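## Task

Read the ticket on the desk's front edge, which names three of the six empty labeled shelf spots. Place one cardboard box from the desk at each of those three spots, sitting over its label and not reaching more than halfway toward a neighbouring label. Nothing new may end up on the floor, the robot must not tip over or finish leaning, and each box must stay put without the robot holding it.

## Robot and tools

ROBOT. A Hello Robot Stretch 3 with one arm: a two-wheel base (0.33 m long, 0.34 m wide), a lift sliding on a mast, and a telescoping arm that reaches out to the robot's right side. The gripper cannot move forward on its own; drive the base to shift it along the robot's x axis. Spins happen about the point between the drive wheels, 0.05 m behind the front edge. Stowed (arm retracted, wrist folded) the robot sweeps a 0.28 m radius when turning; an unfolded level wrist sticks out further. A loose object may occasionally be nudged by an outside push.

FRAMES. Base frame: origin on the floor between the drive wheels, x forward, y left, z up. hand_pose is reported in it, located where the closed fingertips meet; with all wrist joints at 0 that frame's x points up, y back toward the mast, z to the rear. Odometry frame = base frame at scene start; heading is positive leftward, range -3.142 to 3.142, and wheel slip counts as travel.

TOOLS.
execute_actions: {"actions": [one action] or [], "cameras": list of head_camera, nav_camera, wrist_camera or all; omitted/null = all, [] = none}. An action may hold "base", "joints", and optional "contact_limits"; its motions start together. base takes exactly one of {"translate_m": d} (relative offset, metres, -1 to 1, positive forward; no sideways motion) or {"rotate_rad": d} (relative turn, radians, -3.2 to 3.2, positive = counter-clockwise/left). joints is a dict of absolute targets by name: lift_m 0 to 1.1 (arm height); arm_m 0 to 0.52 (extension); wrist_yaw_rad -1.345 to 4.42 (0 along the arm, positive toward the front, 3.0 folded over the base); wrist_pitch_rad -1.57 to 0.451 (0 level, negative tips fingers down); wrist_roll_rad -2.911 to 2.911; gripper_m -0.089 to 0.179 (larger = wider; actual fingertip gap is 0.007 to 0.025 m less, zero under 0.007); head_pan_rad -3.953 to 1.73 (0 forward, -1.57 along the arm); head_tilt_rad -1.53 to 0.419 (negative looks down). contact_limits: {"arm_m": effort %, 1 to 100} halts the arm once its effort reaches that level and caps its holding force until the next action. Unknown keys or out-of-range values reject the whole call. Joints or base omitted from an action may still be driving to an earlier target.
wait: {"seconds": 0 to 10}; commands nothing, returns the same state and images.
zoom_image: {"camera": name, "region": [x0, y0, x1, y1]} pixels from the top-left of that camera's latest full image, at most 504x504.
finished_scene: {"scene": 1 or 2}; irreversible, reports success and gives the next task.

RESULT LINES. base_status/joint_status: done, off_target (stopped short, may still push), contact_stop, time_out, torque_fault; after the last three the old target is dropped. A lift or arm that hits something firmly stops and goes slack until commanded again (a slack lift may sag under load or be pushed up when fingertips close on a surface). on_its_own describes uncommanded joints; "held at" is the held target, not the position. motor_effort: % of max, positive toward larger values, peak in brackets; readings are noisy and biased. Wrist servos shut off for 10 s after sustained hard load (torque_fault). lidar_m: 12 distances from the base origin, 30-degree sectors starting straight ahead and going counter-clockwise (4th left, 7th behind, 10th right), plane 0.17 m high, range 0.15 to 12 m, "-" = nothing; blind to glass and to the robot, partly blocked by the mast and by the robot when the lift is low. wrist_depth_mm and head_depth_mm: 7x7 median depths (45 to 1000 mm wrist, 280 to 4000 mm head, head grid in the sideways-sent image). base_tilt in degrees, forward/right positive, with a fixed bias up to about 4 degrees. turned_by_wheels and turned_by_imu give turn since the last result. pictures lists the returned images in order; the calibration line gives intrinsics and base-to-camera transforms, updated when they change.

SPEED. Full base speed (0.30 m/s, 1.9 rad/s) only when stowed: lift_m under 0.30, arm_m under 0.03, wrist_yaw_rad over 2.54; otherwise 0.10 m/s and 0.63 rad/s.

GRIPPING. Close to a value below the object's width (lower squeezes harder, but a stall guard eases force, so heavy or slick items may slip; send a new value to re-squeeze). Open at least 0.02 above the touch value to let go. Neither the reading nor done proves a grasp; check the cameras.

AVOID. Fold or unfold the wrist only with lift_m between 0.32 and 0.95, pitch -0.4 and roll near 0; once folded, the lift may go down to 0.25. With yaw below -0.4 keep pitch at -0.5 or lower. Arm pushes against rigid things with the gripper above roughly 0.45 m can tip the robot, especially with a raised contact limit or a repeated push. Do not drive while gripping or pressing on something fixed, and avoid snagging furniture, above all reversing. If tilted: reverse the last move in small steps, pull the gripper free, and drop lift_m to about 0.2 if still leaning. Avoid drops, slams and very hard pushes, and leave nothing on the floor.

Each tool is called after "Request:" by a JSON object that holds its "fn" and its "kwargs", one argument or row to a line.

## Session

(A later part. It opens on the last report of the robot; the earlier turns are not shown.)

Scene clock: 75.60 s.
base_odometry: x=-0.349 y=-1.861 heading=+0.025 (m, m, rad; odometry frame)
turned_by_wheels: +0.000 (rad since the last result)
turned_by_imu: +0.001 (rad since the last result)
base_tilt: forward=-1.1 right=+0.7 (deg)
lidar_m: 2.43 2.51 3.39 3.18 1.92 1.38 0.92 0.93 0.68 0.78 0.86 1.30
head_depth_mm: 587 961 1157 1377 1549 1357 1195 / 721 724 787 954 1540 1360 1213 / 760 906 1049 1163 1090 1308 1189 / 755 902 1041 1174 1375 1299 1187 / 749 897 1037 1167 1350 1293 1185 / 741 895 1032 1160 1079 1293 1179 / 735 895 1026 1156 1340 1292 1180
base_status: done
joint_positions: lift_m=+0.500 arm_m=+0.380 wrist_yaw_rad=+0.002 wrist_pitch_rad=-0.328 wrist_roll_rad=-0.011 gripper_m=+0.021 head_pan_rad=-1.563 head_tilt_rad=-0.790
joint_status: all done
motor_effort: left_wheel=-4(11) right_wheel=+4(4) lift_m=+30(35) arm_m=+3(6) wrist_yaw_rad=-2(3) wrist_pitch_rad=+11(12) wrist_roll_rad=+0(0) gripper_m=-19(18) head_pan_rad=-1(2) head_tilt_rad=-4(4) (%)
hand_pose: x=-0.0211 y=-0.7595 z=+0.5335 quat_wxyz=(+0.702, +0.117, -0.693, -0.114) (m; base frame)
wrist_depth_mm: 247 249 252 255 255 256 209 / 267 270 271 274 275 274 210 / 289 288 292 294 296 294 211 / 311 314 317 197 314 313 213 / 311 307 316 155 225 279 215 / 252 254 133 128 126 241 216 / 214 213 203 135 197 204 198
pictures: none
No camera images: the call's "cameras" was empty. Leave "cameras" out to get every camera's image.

Request:
{"fn": "execute_actions", "kwargs": {
  "actions": [
    {"joints":{"lift_m":0.461}}
  ],
  "cameras": []
}}

Request:
{"fn": "execute_actions", "kwargs": {
  "actions": [
    {"joints":{"gripper_m":0.12}}
  ],
  "cameras": []
}}

Request:
{"fn": "execute_actions", "kwargs": {
  "actions": [
    {"joints":{"arm_m":0}}
  ],
  "cameras": ["wrist_camera"]
}}

Request:
{"fn": "execute_actions", "kwargs": {
  "actions": [
    {"base":{"rotate_rad":1.33},"joints":{"lift_m":0.29,"wrist_yaw_rad":2.6,"wrist_pitch_rad":-0.4,"gripper_m":0.07}}
  ],
  "cameras": []
}}

Request:
{"fn": "execute_actions", "kwargs": {
  "actions": [
    {"base":{"translate_m":1}}
  ],
  "cameras": []
}}

Request:
{"fn": "execute_actions", "kwargs": {
  "actions": [
    {"base":{"translate_m":1}}
  ],
  "cameras": []
}}

Request:
{"fn": "execute_actions", "kwargs": {
  "actions": [
    {"base":{"translate_m":0.5},"joints":{"lift_m":0.8}}
  ],
  "cameras": []
}}

Request:
{"fn": "execute_actions", "kwargs": {
  "actions": [
    {"base":{"rotate_rad":1.8},"joints":{"lift_m":1.04,"wrist_yaw_rad":-0.35,"arm_m":0.22,"wrist_pitch_rad":-0.3,"gripper_m":0.179,"head_pan_rad":-1.8,"head_tilt_rad":-0.5}}
  ],
  "cameras": ["wrist_camera","nav_camera"]
}}

Scene clock: 78.60 s.
base_odometry: x=-0.349 y=-1.861 heading=+0.025 (m, m, rad; odometry frame)
turned_by_wheels: +0.000 (rad since the last result)
turned_by_imu: +0.001 (rad since the last result)
base_tilt: forward=-1.1 right=+0.6 (deg)
lidar_m: 2.43 2.50 3.36 3.18 1.92 1.38 0.92 0.94 0.68 0.78 0.86 1.30
head_depth_mm: 588 960 1150 1369 1550 1357 1190 / 722 724 786 954 1538 1355 1200 / 759 906 1049 1151 1092 1315 1186 / 755 902 1041 1168 - 1295 1185 / 750 900 1038 1168 1345 1295 1179 / 743 894 1034 1164 1082 1291 1177 / 736 893 1029 1157 1342 1291 1182
base_status: not commanded
joint_positions: lift_m=+0.461 arm_m=+0.380 wrist_yaw_rad=+0.002 wrist_pitch_rad=-0.328 wrist_roll_rad=-0.011 gripper_m=+0.021 head_pan_rad=-1.563 head_tilt_rad=-0.790
joint_status: all done
motor_effort: left_wheel=-4(4) right_wheel=+3(3) lift_m=+30(29) arm_m=+3(3) wrist_yaw_rad=-3(3) wrist_pitch_rad=+11(11) wrist_roll_rad=+0(0) gripper_m=-19(19) head_pan_rad=-2(2) head_tilt_rad=-6(6) (%)
hand_pose: x=-0.0211 y=-0.7596 z=+0.4945 quat_wxyz=(+0.702, +0.117, -0.693, -0.114) (m; base frame)
wrist_depth_mm: 248 249 252 253 255 254 209 / 266 267 270 271 272 273 212 / 286 286 291 293 299 291 212 / 301 302 306 198 296 279 212 / 246 242 250 155 197 231 212 / 202 200 133 127 126 192 188 / 171 169 163 135 157 162 162
pictures: none
No camera images: the call's "cameras" was empty. Leave "cameras" out to get every camera's image.

Scene clock: 80.10 s.
base_odometry: x=-0.349 y=-1.861 heading=+0.025 (m, m, rad; odometry frame)
turned_by_wheels: +0.000 (rad since the last result)
turned_by_imu: +0.000 (rad since the last result)
base_tilt: forward=-1.1 right=+0.6 (deg)
lidar_m: 2.43 2.51 3.39 3.17 1.92 1.38 0.92 0.94 0.68 0.78 0.86 1.30
head_depth_mm: 588 964 1155 1375 1553 1361 1198 / 723 724 788 954 1533 1361 1203 / 758 905 1045 1146 1086 1314 1187 / 756 902 1039 1172 - 1301 1189 / 750 900 1040 1167 1348 1298 1181 / 742 895 1033 1159 1081 1292 1181 / 736 893 1027 1157 1339 1283 1177
base_status: not commanded
joint_positions: lift_m=+0.461 arm_m=+0.380 wrist_yaw_rad=+0.002 wrist_pitch_rad=-0.322 wrist_roll_rad=-0.011 gripper_m=+0.120 head_pan_rad=-1.563 head_tilt_rad=-0.790
joint_status: all done
motor_effort: left_wheel=-4(4) right_wheel=+3(4) lift_m=+30(30) arm_m=+3(3) wrist_yaw_rad=-2(2) wrist_pitch_rad=+9(11) wrist_roll_rad=+0(0) gripper_m=+1(86) head_pan_rad=-2(2) head_tilt_rad=-6(6) (%)
hand_pose: x=-0.0211 y=-0.7602 z=+0.4960 quat_wxyz=(+0.702, +0.115, -0.694, -0.112) (m; base frame)
wrist_depth_mm: 249 249 251 252 254 254 209 / 268 267 271 272 272 273 211 / 285 290 292 292 298 291 212 / 306 300 305 306 304 284 214 / 250 247 244 160 227 242 214 / 204 210 186 132 189 - 191 / 175 165 165 135 161 160 164
pictures: none
No camera images: the call's "cameras" was empty. Leave "cameras" out to get every camera's image.

Scene clock: 84.10 s.
base_odometry: x=-0.349 y=-1.861 heading=+0.025 (m, m, rad; odometry frame)
turned_by_wheels: +0.000 (rad since the last result)
turned_by_imu: +0.001 (rad since the last result)
base_tilt: forward=-1.1 right=+0.6 (deg)
lidar_m: 2.43 2.52 3.39 3.17 1.92 1.38 0.92 0.94 0.68 0.78 0.86 1.30
head_depth_mm: 588 959 1153 1373 1550 1362 1198 / 721 723 790 952 1536 1360 1193 / 760 906 1049 1150 1135 1319 1184 / 758 904 1044 1149 1089 1300 1229 / 751 899 1039 1167 1348 1293 1185 / 744 895 1033 1163 1081 1298 1179 / 738 895 1029 1157 1344 1295 1177
base_status: not commanded
joint_positions: lift_m=+0.461 arm_m=+0.000 wrist_yaw_rad=+0.002 wrist_pitch_rad=-0.321 wrist_roll_rad=-0.011 gripper_m=+0.120 head_pan_rad=-1.563 head_tilt_rad=-0.790
joint_status: all done
motor_effort: left_wheel=-4(4) right_wheel=+2(3) lift_m=+30(30) arm_m=-1(5) wrist_yaw_rad=-1(2) wrist_pitch_rad=+8(9) wrist_roll_rad=+0(0) gripper_m=+0(0) head_pan_rad=-3(2) head_tilt_rad=-5(5) (%)
hand_pose: x=-0.0211 y=-0.3808 z=+0.4962 quat_wxyz=(+0.702, +0.114, -0.694, -0.112) (m; base frame)
wrist_depth_mm: 575 589 583 593 586 663 691 / 618 619 620 608 559 715 736 / 462 455 437 435 453 782 780 / 709 738 709 727 614 826 862 / 729 779 788 763 661 904 897 / 657 704 669 657 628 - 773 / 584 596 602 599 616 632 651
pictures: wrist_camera
camera_calibration (this result's frames):
wrist_camera: T_world_to_cam=[[-0.999747, 0.0148912, -0.0168403, -0.0072241], [0.0218838, 0.473334, -0.880611, 0.659552], [-0.00514232, -0.880757, -0.47354, 0.0630217], [0, 0, 0, 1]] pos_world=[-0.0213317, -0.256574, 0.610531]
Images, in order (width x height): wrist_camera 644x364.

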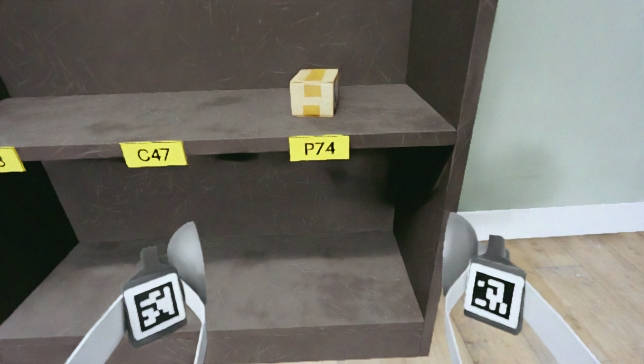

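Scene clock: 87.10 s.
base_odometry: x=-0.349 y=-1.861 heading=+1.355 (m, m, rad; odometry frame)
turned_by_wheels: +1.330 (rad since the last result)
turned_by_imu: +1.341 (rad since the last result)
base_tilt: forward=-1.1 right=+0.6 (deg)
lidar_m: 3.17 2.61 1.53 1.33 0.97 1.04 0.68 0.91 0.86 1.30 2.44 2.81
head_depth_mm: 1153 1321 1568 1775 1586 1332 1199 / 1732 1378 1528 1748 1580 1358 1193 / 1845 2062 2147 1829 1571 1354 1187 / 2287 2516 2248 1867 1567 1349 1185 / 2268 2549 2309 1866 1567 1347 1184 / 2198 2467 2302 1853 1555 1340 1180 / 2154 2402 2292 1857 1558 1342 1178
base_status: done
joint_positions: lift_m=+0.290 arm_m=+0.000 wrist_yaw_rad=+2.597 wrist_pitch_rad=-0.416 wrist_roll_rad=-0.011 gripper_m=+0.070 head_pan_rad=-1.563 head_tilt_rad=-0.790
joint_status: all done
motor_effort: left_wheel=-4(13) right_wheel=+3(7) lift_m=+30(31) arm_m=-1(1) wrist_yaw_rad=+4(4) wrist_pitch_rad=+7(3) wrist_roll_rad=+0(0) gripper_m=+1(86) head_pan_rad=-1(2) head_tilt_rad=-6(5) (%)
hand_pose: x=+0.0951 y=+0.0470 z=+0.3033 quat_wxyz=(+0.327, +0.702, -0.043, +0.631) (m; base frame)
wrist_depth_mm: - - - - - - - / - - - - - - - / - - 969 953 920 926 874 / 748 752 755 731 718 725 699 / 631 612 616 597 622 596 591 / 529 523 - 508 503 498 495 / 464 461 441 442 433 433 429
pictures: none
No camera images: the call's "cameras" was empty. Leave "cameras" out to get every camera's image.

Scene clock: 92.17 s.
base_odometry: x=-0.134 y=-0.885 heading=+1.355 (m, m, rad; odometry frame)
turned_by_wheels: +0.000 (rad since the last result)
turned_by_imu: -0.003 (rad since the last result)
base_tilt: forward=-1.1 right=+0.7 (deg)
lidar_m: 2.19 2.38 1.83 1.59 1.58 1.61 1.67 1.66 2.17 2.17 2.17 2.52
head_depth_mm: 2292 2627 2349 1899 1579 1358 1198 / 2211 2546 2345 1894 1581 1358 1190 / 2064 2447 2346 1879 1575 1357 1191 / 1980 2374 2313 1869 1570 1350 1187 / 1947 2288 2308 1862 1556 1348 1182 / 1870 2211 2298 1861 1556 1342 1183 / 1820 2137 2298 1844 1551 1343 1179
base_status: done
joint_positions: lift_m=+0.290 arm_m=+0.000 wrist_yaw_rad=+2.597 wrist_pitch_rad=-0.416 wrist_roll_rad=-0.011 gripper_m=+0.070 head_pan_rad=-1.563 head_tilt_rad=-0.790
joint_status: not commanded
motor_effort: left_wheel=-3(10) right_wheel=+3(10) lift_m=+30(30) arm_m=-1(1) wrist_yaw_rad=+3(4) wrist_pitch_rad=+7(7) wrist_roll_rad=+0(0) gripper_m=+1(1) head_pan_rad=-2(2) head_tilt_rad=-4(4) (%)
hand_pose: x=+0.0950 y=+0.0470 z=+0.3032 quat_wxyz=(+0.327, +0.702, -0.043, +0.631) (m; base frame)
wrist_depth_mm: - - - - - - - / - - - - - - - / - - 954 943 951 930 898 / 766 756 734 729 730 721 728 / 615 622 624 594 616 596 577 / 519 524 - 511 504 501 497 / 465 463 441 437 439 434 431
pictures: none
No camera images: the call's "cameras" was empty. Leave "cameras" out to get every camera's image.

Scene clock: 97.23 s.
base_odometry: x=+0.080 y=+0.092 heading=+1.355 (m, m, rad; odometry frame)
turned_by_wheels: +0.000 (rad since the last result)
turned_by_imu: -0.003 (rad since the last result)
base_tilt: forward=-1.1 right=+0.6 (deg)
lidar_m: 1.26 1.24 2.13 1.82 1.85 2.14 2.69 2.60 2.22 1.91 1.91 2.14
head_depth_mm: 1902 2309 2357 1903 1580 1361 1196 / 1865 2216 2351 1885 1579 1359 1189 / 1837 2144 2340 1869 1573 1353 1186 / 1820 2071 2255 1874 1567 1348 1186 / 1760 1987 2196 1865 1563 1346 1185 / 1715 1937 2159 1855 1558 1341 1178 / 1672 1870 2072 1853 1555 1343 1178
base_status: done
joint_positions: lift_m=+0.290 arm_m=+0.000 wrist_yaw_rad=+2.597 wrist_pitch_rad=-0.416 wrist_roll_rad=-0.011 gripper_m=+0.070 head_pan_rad=-1.563 head_tilt_rad=-0.790
joint_status: not commanded
motor_effort: left_wheel=-3(9) right_wheel=+2(9) lift_m=+30(30) arm_m=-1(1) wrist_yaw_rad=+4(3) wrist_pitch_rad=+6(7) wrist_roll_rad=+0(0) gripper_m=+0(0) head_pan_rad=-2(2) head_tilt_rad=-5(5) (%)
hand_pose: x=+0.0950 y=+0.0469 z=+0.3032 quat_wxyz=(+0.327, +0.702, -0.043, +0.631) (m; base frame)
wrist_depth_mm: - - - - - - - / - - - - - - - / - - 983 951 933 905 885 / 766 769 743 730 721 723 715 / 625 610 626 598 620 594 586 / 527 519 - 506 508 500 491 / 464 463 446 447 439 433 428
pictures: none
No camera images: the call's "cameras" was empty. Leave "cameras" out to get every camera's image.

Scene clock: 103.43 s.
base_odometry: x=+0.187 y=+0.581 heading=+1.355 (m, m, rad; odometry frame)
turned_by_wheels: +0.000 (rad since the last result)
turned_by_imu: -0.001 (rad since the last result)
base_tilt: forward=-1.1 right=+0.6 (deg)
lidar_m: 1.36 0.77 1.08 1.96 1.96 2.29 3.07 3.09 2.07 1.78 1.78 1.09
head_depth_mm: 1860 2139 2356 1889 1573 1422 - / 1803 2061 2267 1887 1582 1419 - / 1739 1973 2201 1883 1575 1404 - / 1696 1928 2166 1876 1562 1406 - / 1639 1853 2099 1862 1561 1397 1152 / 1586 1795 2059 1868 1552 1339 1179 / 1536 1741 1978 1849 1556 1338 1179
base_status: done
joint_positions: lift_m=+0.800 arm_m=+0.000 wrist_yaw_rad=+2.598 wrist_pitch_rad=-0.417 wrist_roll_rad=-0.011 gripper_m=+0.070 head_pan_rad=-1.563 head_tilt_rad=-0.790
joint_status: all done
motor_effort: left_wheel=-3(9) right_wheel=+2(9) lift_m=+36(38) arm_m=-1(1) wrist_yaw_rad=+2(3) wrist_pitch_rad=+7(7) wrist_roll_rad=+0(0) gripper_m=+1(0) head_pan_rad=-3(2) head_tilt_rad=-5(4) (%)
hand_pose: x=+0.0950 y=+0.0469 z=+0.8129 quat_wxyz=(+0.327, +0.702, -0.043, +0.631) (m; base frame)
wrist_depth_mm: - - - - - - 995 / - - - - - - - / - - - - 923 834 - / - - - - - - - / - - - - - - - / - - - - - - - / - - 941 953 973 948 946
pictures: none
No camera images: the call's "cameras" was empty. Leave "cameras" out to get every camera's image.

Scene clock: 107.23 s.
base_odometry: x=+0.187 y=+0.581 heading=-3.129 (m, m, rad; odometry frame)
turned_by_wheels: +1.800 (rad since the last result)
turned_by_imu: +1.816 (rad since the last result)
base_tilt: forward=-1.2 right=+0.6 (deg)
lidar_m: 1.96 2.01 2.72 3.07 2.63 1.86 1.78 1.83 1.09 0.77 0.82 1.86
head_depth_mm: 1351 1472 - - 1955 1659 1348 / 1311 1399 - 1031 1824 1520 1372 / 1268 1344 - 729 1855 1651 1369 / 1231 1300 1068 709 1790 1650 1362 / 1194 - - 675 1709 1644 1365 / 1160 1222 - 659 1637 1645 1366 / 1126 1202 1131 704 1127 1434 1292
base_status: done
joint_positions: lift_m=+1.040 arm_m=+0.220 wrist_yaw_rad=-0.347 wrist_pitch_rad=-0.320 wrist_roll_rad=-0.011 gripper_m=+0.179 head_pan_rad=-1.793 head_tilt_rad=-0.507
joint_status: all done
motor_effort: left_wheel=-3(10) right_wheel=+3(9) lift_m=+36(37) arm_m=+3(3) wrist_yaw_rad=-4(5) wrist_pitch_rad=+8(6) wrist_roll_rad=+0(0) gripper_m=+1(91) head_pan_rad=-1(16) head_tilt_rad=+3(25) (%)
hand_pose: x=-0.1016 y=-0.5863 z=+1.0751 quat_wxyz=(+0.672, -0.008, -0.703, -0.232) (m; base frame)
wrist_depth_mm: 661 711 777 885 - - - / 695 749 845 918 - - - / 713 673 668 648 641 633 623 / 505 486 478 478 474 440 428 / 381 379 323 369 313 331 358 / 323 308 302 305 303 297 318 / - 263 262 258 257 262 -
pictures: nav_camera (sideways: a quarter turn counterclockwise sets it upright), wrist_camera
camera_calibration (this result's frames):
nav_camera: T_world_to_cam=[[-0.0838924, -0.426936, 0.900382, -1.12996], [-0.964507, 0.261822, 0.0342817, 0.0155967], [-0.250376, -0.865549, -0.433748, 0.529456], [0, 0, 0, 1]] pos_world=[0.0528112, -0.0282346, 1.24651]
wrist_camera: T_world_to_cam=[[-0.934488, 0.355595, -0.0168511, 0.131461], [0.18207, 0.436723, -0.880979, 1.26364], [-0.305913, -0.826332, -0.472855, 0.156369], [0, 0, 0, 1]] pos_world=[-0.0593866, -0.469394, 1.18939]
Images, in order (width x height): nav_camera 672x504, wrist_camera 644x364.

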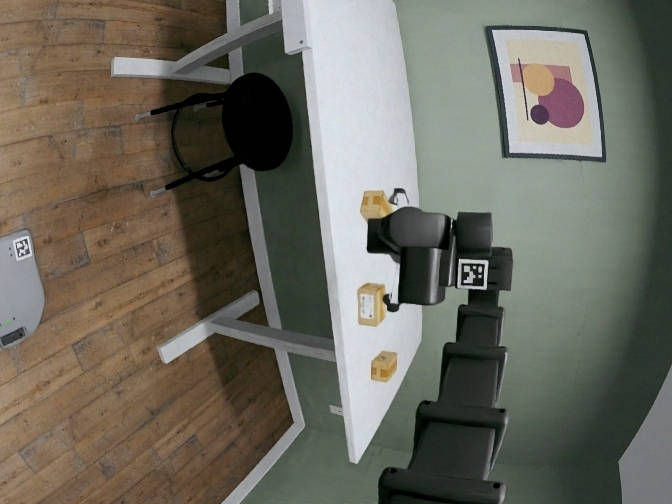

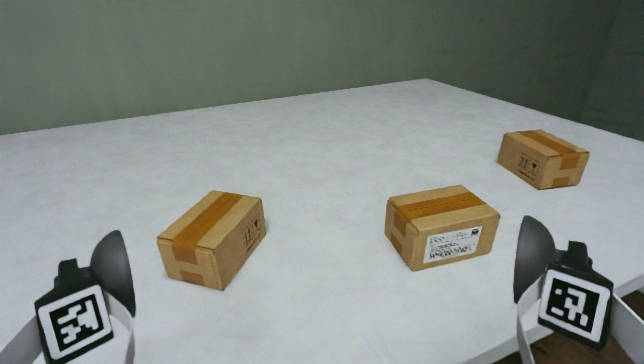

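Request:
{"fn": "execute_actions", "kwargs": {
  "actions": [
    {"base":{"translate_m":-0.25},"joints":{"wrist_yaw_rad":0.05,"arm_m":0.3,"lift_m":1.02}}
  ],
  "cameras": ["wrist_camera"]
}}

Scene clock: 112.00 s.
base_odometry: x=+0.437 y=+0.584 heading=-3.129 (m, m, rad; odometry frame)
turned_by_wheels: +0.000 (rad since the last result)
turned_by_imu: +0.002 (rad since the last result)
base_tilt: forward=-1.1 right=+0.7 (deg)
lidar_m: 2.21 2.29 3.05 3.06 2.26 1.60 1.53 1.57 0.98 1.37 0.84 1.88
head_depth_mm: 1362 1490 1603 - - 1659 1373 / 1319 1434 - - 1951 1653 1367 / 1277 1384 - 712 1826 1556 1338 / 1237 1324 - 745 1767 1605 1369 / 1205 1276 - 743 1718 1649 1365 / 1167 1238 - 675 1650 1636 1368 / 1139 1217 1052 674 1592 1642 1365
base_status: done
joint_positions: lift_m=+1.020 arm_m=+0.300 wrist_yaw_rad=+0.047 wrist_pitch_rad=-0.320 wrist_roll_rad=-0.011 gripper_m=+0.179 head_pan_rad=-1.793 head_tilt_rad=-0.507
joint_status: all done
motor_effort: left_wheel=-4(10) right_wheel=+3(4) lift_m=+30(32) arm_m=+3(3) wrist_yaw_rad=+3(5) wrist_pitch_rad=+8(8) wrist_roll_rad=+0(0) gripper_m=+0(2) head_pan_rad=-2(1) head_tilt_rad=+3(4) (%)
hand_pose: x=-0.0104 y=-0.6801 z=+1.0554 quat_wxyz=(+0.705, +0.130, -0.691, -0.096) (m; base frame)
wrist_depth_mm: 702 718 717 738 745 730 737 / 760 792 775 770 777 768 794 / 644 618 614 607 587 574 562 / 450 450 442 431 425 420 413 / 273 333 343 340 336 342 261 / 232 283 282 213 277 273 222 / - 240 232 180 221 231 220
pictures: wrist_camera
camera_calibration (this result's frames):
wrist_camera: T_world_to_cam=[[-0.999389, -0.0306249, -0.0168515, -0.0135705], [0.000356315, 0.47314, -0.880987, 1.29348], [0.0349533, -0.880455, -0.47284, 0.0641382], [0, 0, 0, 1]] pos_world=[-0.0162649, -0.555942, 1.16964]
Images, in order (width x height): wrist_camera 644x364.

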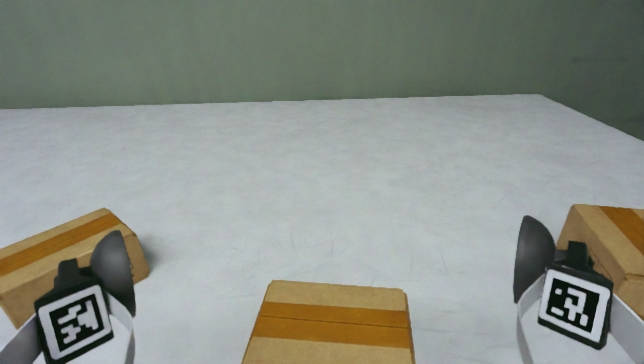

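Request:
{"fn": "execute_actions", "kwargs": {
  "actions": [
    {"base":{"translate_m":0.03},"joints":{"wrist_yaw_rad":-0.1}}
  ],
  "cameras": []
}}

Request:
{"fn": "execute_actions", "kwargs": {
  "actions": [
    {"joints":{"lift_m":0.954}}
  ],
  "cameras": ["wrist_camera"]
}}

Request:
{"fn": "execute_actions", "kwargs": {
  "actions": [
    {"joints":{"gripper_m":0.045}}
  ],
  "cameras": []
}}

Request:
{"fn": "execute_actions", "kwargs": {
  "actions": [
    {"joints":{"lift_m":0.99}}
  ],
  "cameras": ["wrist_camera"]
}}

Scene clock: 117.87 s.
base_odometry: x=+0.407 y=+0.583 heading=-3.129 (m, m, rad; odometry frame)
turned_by_wheels: +0.000 (rad since the last result)
turned_by_imu: +0.001 (rad since the last result)
base_tilt: forward=-1.1 right=+0.6 (deg)
lidar_m: 2.18 2.26 3.00 3.06 2.30 1.63 1.56 1.60 0.99 1.37 0.83 1.87
head_depth_mm: 1357 1485 1605 - - 1660 1377 / 1316 1432 - - 1943 1651 1378 / 1278 1375 - 710 1266 1444 1336 / 1235 1326 1029 743 1791 1654 1368 / 1202 1273 - 707 1721 1645 1358 / 1168 1235 - 675 1659 1638 1363 / 1136 1215 1173 705 1584 1643 1357
base_status: done
joint_positions: lift_m=+1.020 arm_m=+0.300 wrist_yaw_rad=-0.097 wrist_pitch_rad=-0.320 wrist_roll_rad=-0.011 gripper_m=+0.179 head_pan_rad=-1.793 head_tilt_rad=-0.507
joint_status: all done
motor_effort: left_wheel=-4(7) right_wheel=+3(8) lift_m=+30(30) arm_m=+3(3) wrist_yaw_rad=-4(6) wrist_pitch_rad=+8(8) wrist_roll_rad=+0(0) gripper_m=+0(0) head_pan_rad=-3(2) head_tilt_rad=+3(2) (%)
hand_pose: x=-0.0443 y=-0.6793 z=+1.0554 quat_wxyz=(+0.696, +0.080, -0.699, -0.146) (m; base frame)
wrist_depth_mm: 649 690 733 743 794 825 855 / 703 739 763 810 820 879 916 / 639 635 609 598 588 571 991 / 454 455 438 439 426 420 408 / 349 360 344 342 332 324 261 / 228 282 283 215 276 272 248 / - 239 231 181 222 232 221
pictures: none
No camera images: the call's "cameras" was empty. Leave "cameras" out to get every camera's image.

Scene clock: 119.30 s.
base_odometry: x=+0.407 y=+0.583 heading=-3.129 (m, m, rad; odometry frame)
turned_by_wheels: +0.000 (rad since the last result)
turned_by_imu: +0.000 (rad since the last result)
base_tilt: forward=-1.1 right=+0.7 (deg)
lidar_m: 2.18 2.27 3.02 3.05 2.30 1.63 1.56 1.60 0.99 1.37 0.82 1.87
head_depth_mm: 1359 1487 1618 793 - - - / 1314 1434 1497 791 - - 1365 / 1273 1390 1151 - 1269 1403 1336 / 1238 1337 1359 677 1796 1654 1364 / 1200 1300 1363 - 1719 1641 1366 / 1166 1261 1318 - 1658 1644 1363 / 1133 1219 1176 704 1583 1641 1360
base_status: not commanded
joint_positions: lift_m=+0.954 arm_m=+0.300 wrist_yaw_rad=-0.097 wrist_pitch_rad=-0.320 wrist_roll_rad=-0.011 gripper_m=+0.179 head_pan_rad=-1.793 head_tilt_rad=-0.507
joint_status: all done
motor_effort: left_wheel=-4(3) right_wheel=+3(4) lift_m=+29(30) arm_m=+3(3) wrist_yaw_rad=-4(3) wrist_pitch_rad=+8(8) wrist_roll_rad=+0(0) gripper_m=+0(0) head_pan_rad=-2(2) head_tilt_rad=+2(2) (%)
hand_pose: x=-0.0443 y=-0.6793 z=+0.9894 quat_wxyz=(+0.696, +0.080, -0.699, -0.146) (m; base frame)
wrist_depth_mm: 666 677 714 754 757 805 846 / 673 719 689 680 648 626 886 / 450 430 426 421 407 397 258 / 226 308 302 300 295 290 224 / 222 245 171 154 167 237 225 / 206 196 139 137 141 187 192 / - 165 155 153 154 160 153
pictures: wrist_camera
camera_calibration (this result's frames):
wrist_camera: T_world_to_cam=[[-0.993404, 0.113419, -0.0168515, 0.0495022], [0.0683966, 0.468169, -0.880988, 1.23459], [-0.0920318, -0.87633, -0.472838, 0.0320483], [0, 0, 0, 1]] pos_world=[-0.0323164, -0.555525, 1.10364]
Images, in order (width x height): wrist_camera 644x364.

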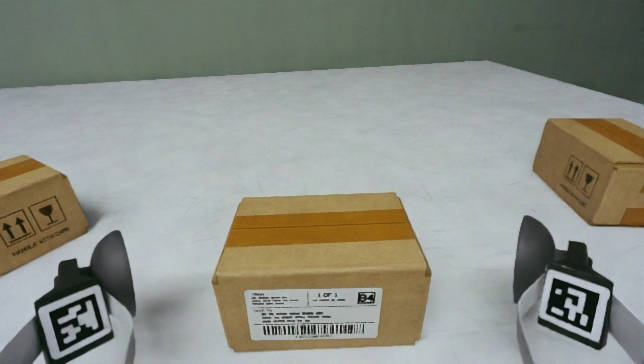

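Scene clock: 121.13 s.
base_odometry: x=+0.407 y=+0.583 heading=-3.129 (m, m, rad; odometry frame)
turned_by_wheels: +0.000 (rad since the last result)
turned_by_imu: +0.000 (rad since the last result)
base_tilt: forward=-1.1 right=+0.6 (deg)
lidar_m: 2.18 2.26 3.01 3.07 2.29 1.63 1.55 1.60 0.99 1.37 0.83 1.87
head_depth_mm: 1359 1489 1619 793 - - - / 1313 1433 1503 791 - - 1374 / 1272 1386 1153 - 1271 1408 1336 / 1238 1337 1356 676 1802 1646 1365 / 1205 1297 1362 - 1722 1652 1370 / 1166 1254 1311 - 1659 1637 1363 / 1134 1221 1182 738 1583 1649 1365
base_status: not commanded
joint_positions: lift_m=+0.954 arm_m=+0.300 wrist_yaw_rad=-0.097 wrist_pitch_rad=-0.322 wrist_roll_rad=-0.011 gripper_m=+0.046 head_pan_rad=-1.793 head_tilt_rad=-0.507
joint_status: all done
motor_effort: left_wheel=-3(4) right_wheel=+2(3) lift_m=+29(30) arm_m=+3(3) wrist_yaw_rad=-3(3) wrist_pitch_rad=+9(9) wrist_roll_rad=+0(0) gripper_m=-20(99) head_pan_rad=-2(1) head_tilt_rad=+3(4) (%)
hand_pose: x=-0.0443 y=-0.6791 z=+0.9889 quat_wxyz=(+0.696, +0.080, -0.699, -0.147) (m; base frame)
wrist_depth_mm: 665 699 718 760 771 805 829 / 694 709 684 652 640 619 901 / 443 430 418 411 404 390 254 / 227 308 301 298 291 287 224 / 222 238 162 151 154 226 222 / 197 196 134 134 133 190 185 / 167 160 152 146 151 155 158
pictures: none
No camera images: the call's "cameras" was empty. Leave "cameras" out to get every camera's image.

Scene clock: 122.27 s.
base_odometry: x=+0.407 y=+0.583 heading=-3.129 (m, m, rad; odometry frame)
turned_by_wheels: +0.000 (rad since the last result)
turned_by_imu: +0.000 (rad since the last result)
base_tilt: forward=-1.1 right=+0.7 (deg)
lidar_m: 2.18 2.26 3.02 3.05 2.29 1.64 1.56 1.60 0.99 1.37 0.82 1.87
head_depth_mm: 1360 1484 1614 859 - - 1316 / 1318 1435 1522 - - 1659 1369 / 1276 1387 1365 - 1259 1443 1341 / 1237 1341 - 709 1803 1649 1370 / 1199 1292 - 675 1729 1652 1357 / 1167 1253 - - 1656 1645 1361 / 1136 1222 1133 705 1584 1641 1360
base_status: not commanded
joint_positions: lift_m=+0.990 arm_m=+0.300 wrist_yaw_rad=-0.097 wrist_pitch_rad=-0.325 wrist_roll_rad=-0.011 gripper_m=+0.046 head_pan_rad=-1.793 head_tilt_rad=-0.507
joint_status: all done
motor_effort: left_wheel=-4(3) right_wheel=+3(3) lift_m=+37(39) arm_m=+3(3) wrist_yaw_rad=-3(4) wrist_pitch_rad=+10(10) wrist_roll_rad=+0(0) gripper_m=-20(20) head_pan_rad=-2(3) head_tilt_rad=+2(4) (%)
hand_pose: x=-0.0443 y=-0.6788 z=+1.0240 quat_wxyz=(+0.695, +0.081, -0.698, -0.148) (m; base frame)
wrist_depth_mm: 661 701 730 746 778 810 868 / 725 720 747 760 793 851 924 / 541 521 514 517 491 485 473 / 388 378 377 368 369 336 256 / 231 297 161 152 154 282 237 / 229 242 134 135 133 236 231 / 207 200 150 146 151 193 196
pictures: wrist_camera
camera_calibration (this result's frames):
wrist_camera: T_world_to_cam=[[-0.993397, 0.113496, -0.016774, 0.0500508], [0.0687962, 0.472279, -0.87876, 1.26537], [-0.0918136, -0.874112, -0.476968, 0.0545859], [0, 0, 0, 1]] pos_world=[-0.0323209, -0.555576, 1.13884]
Images, in order (width x height): wrist_camera 644x364.

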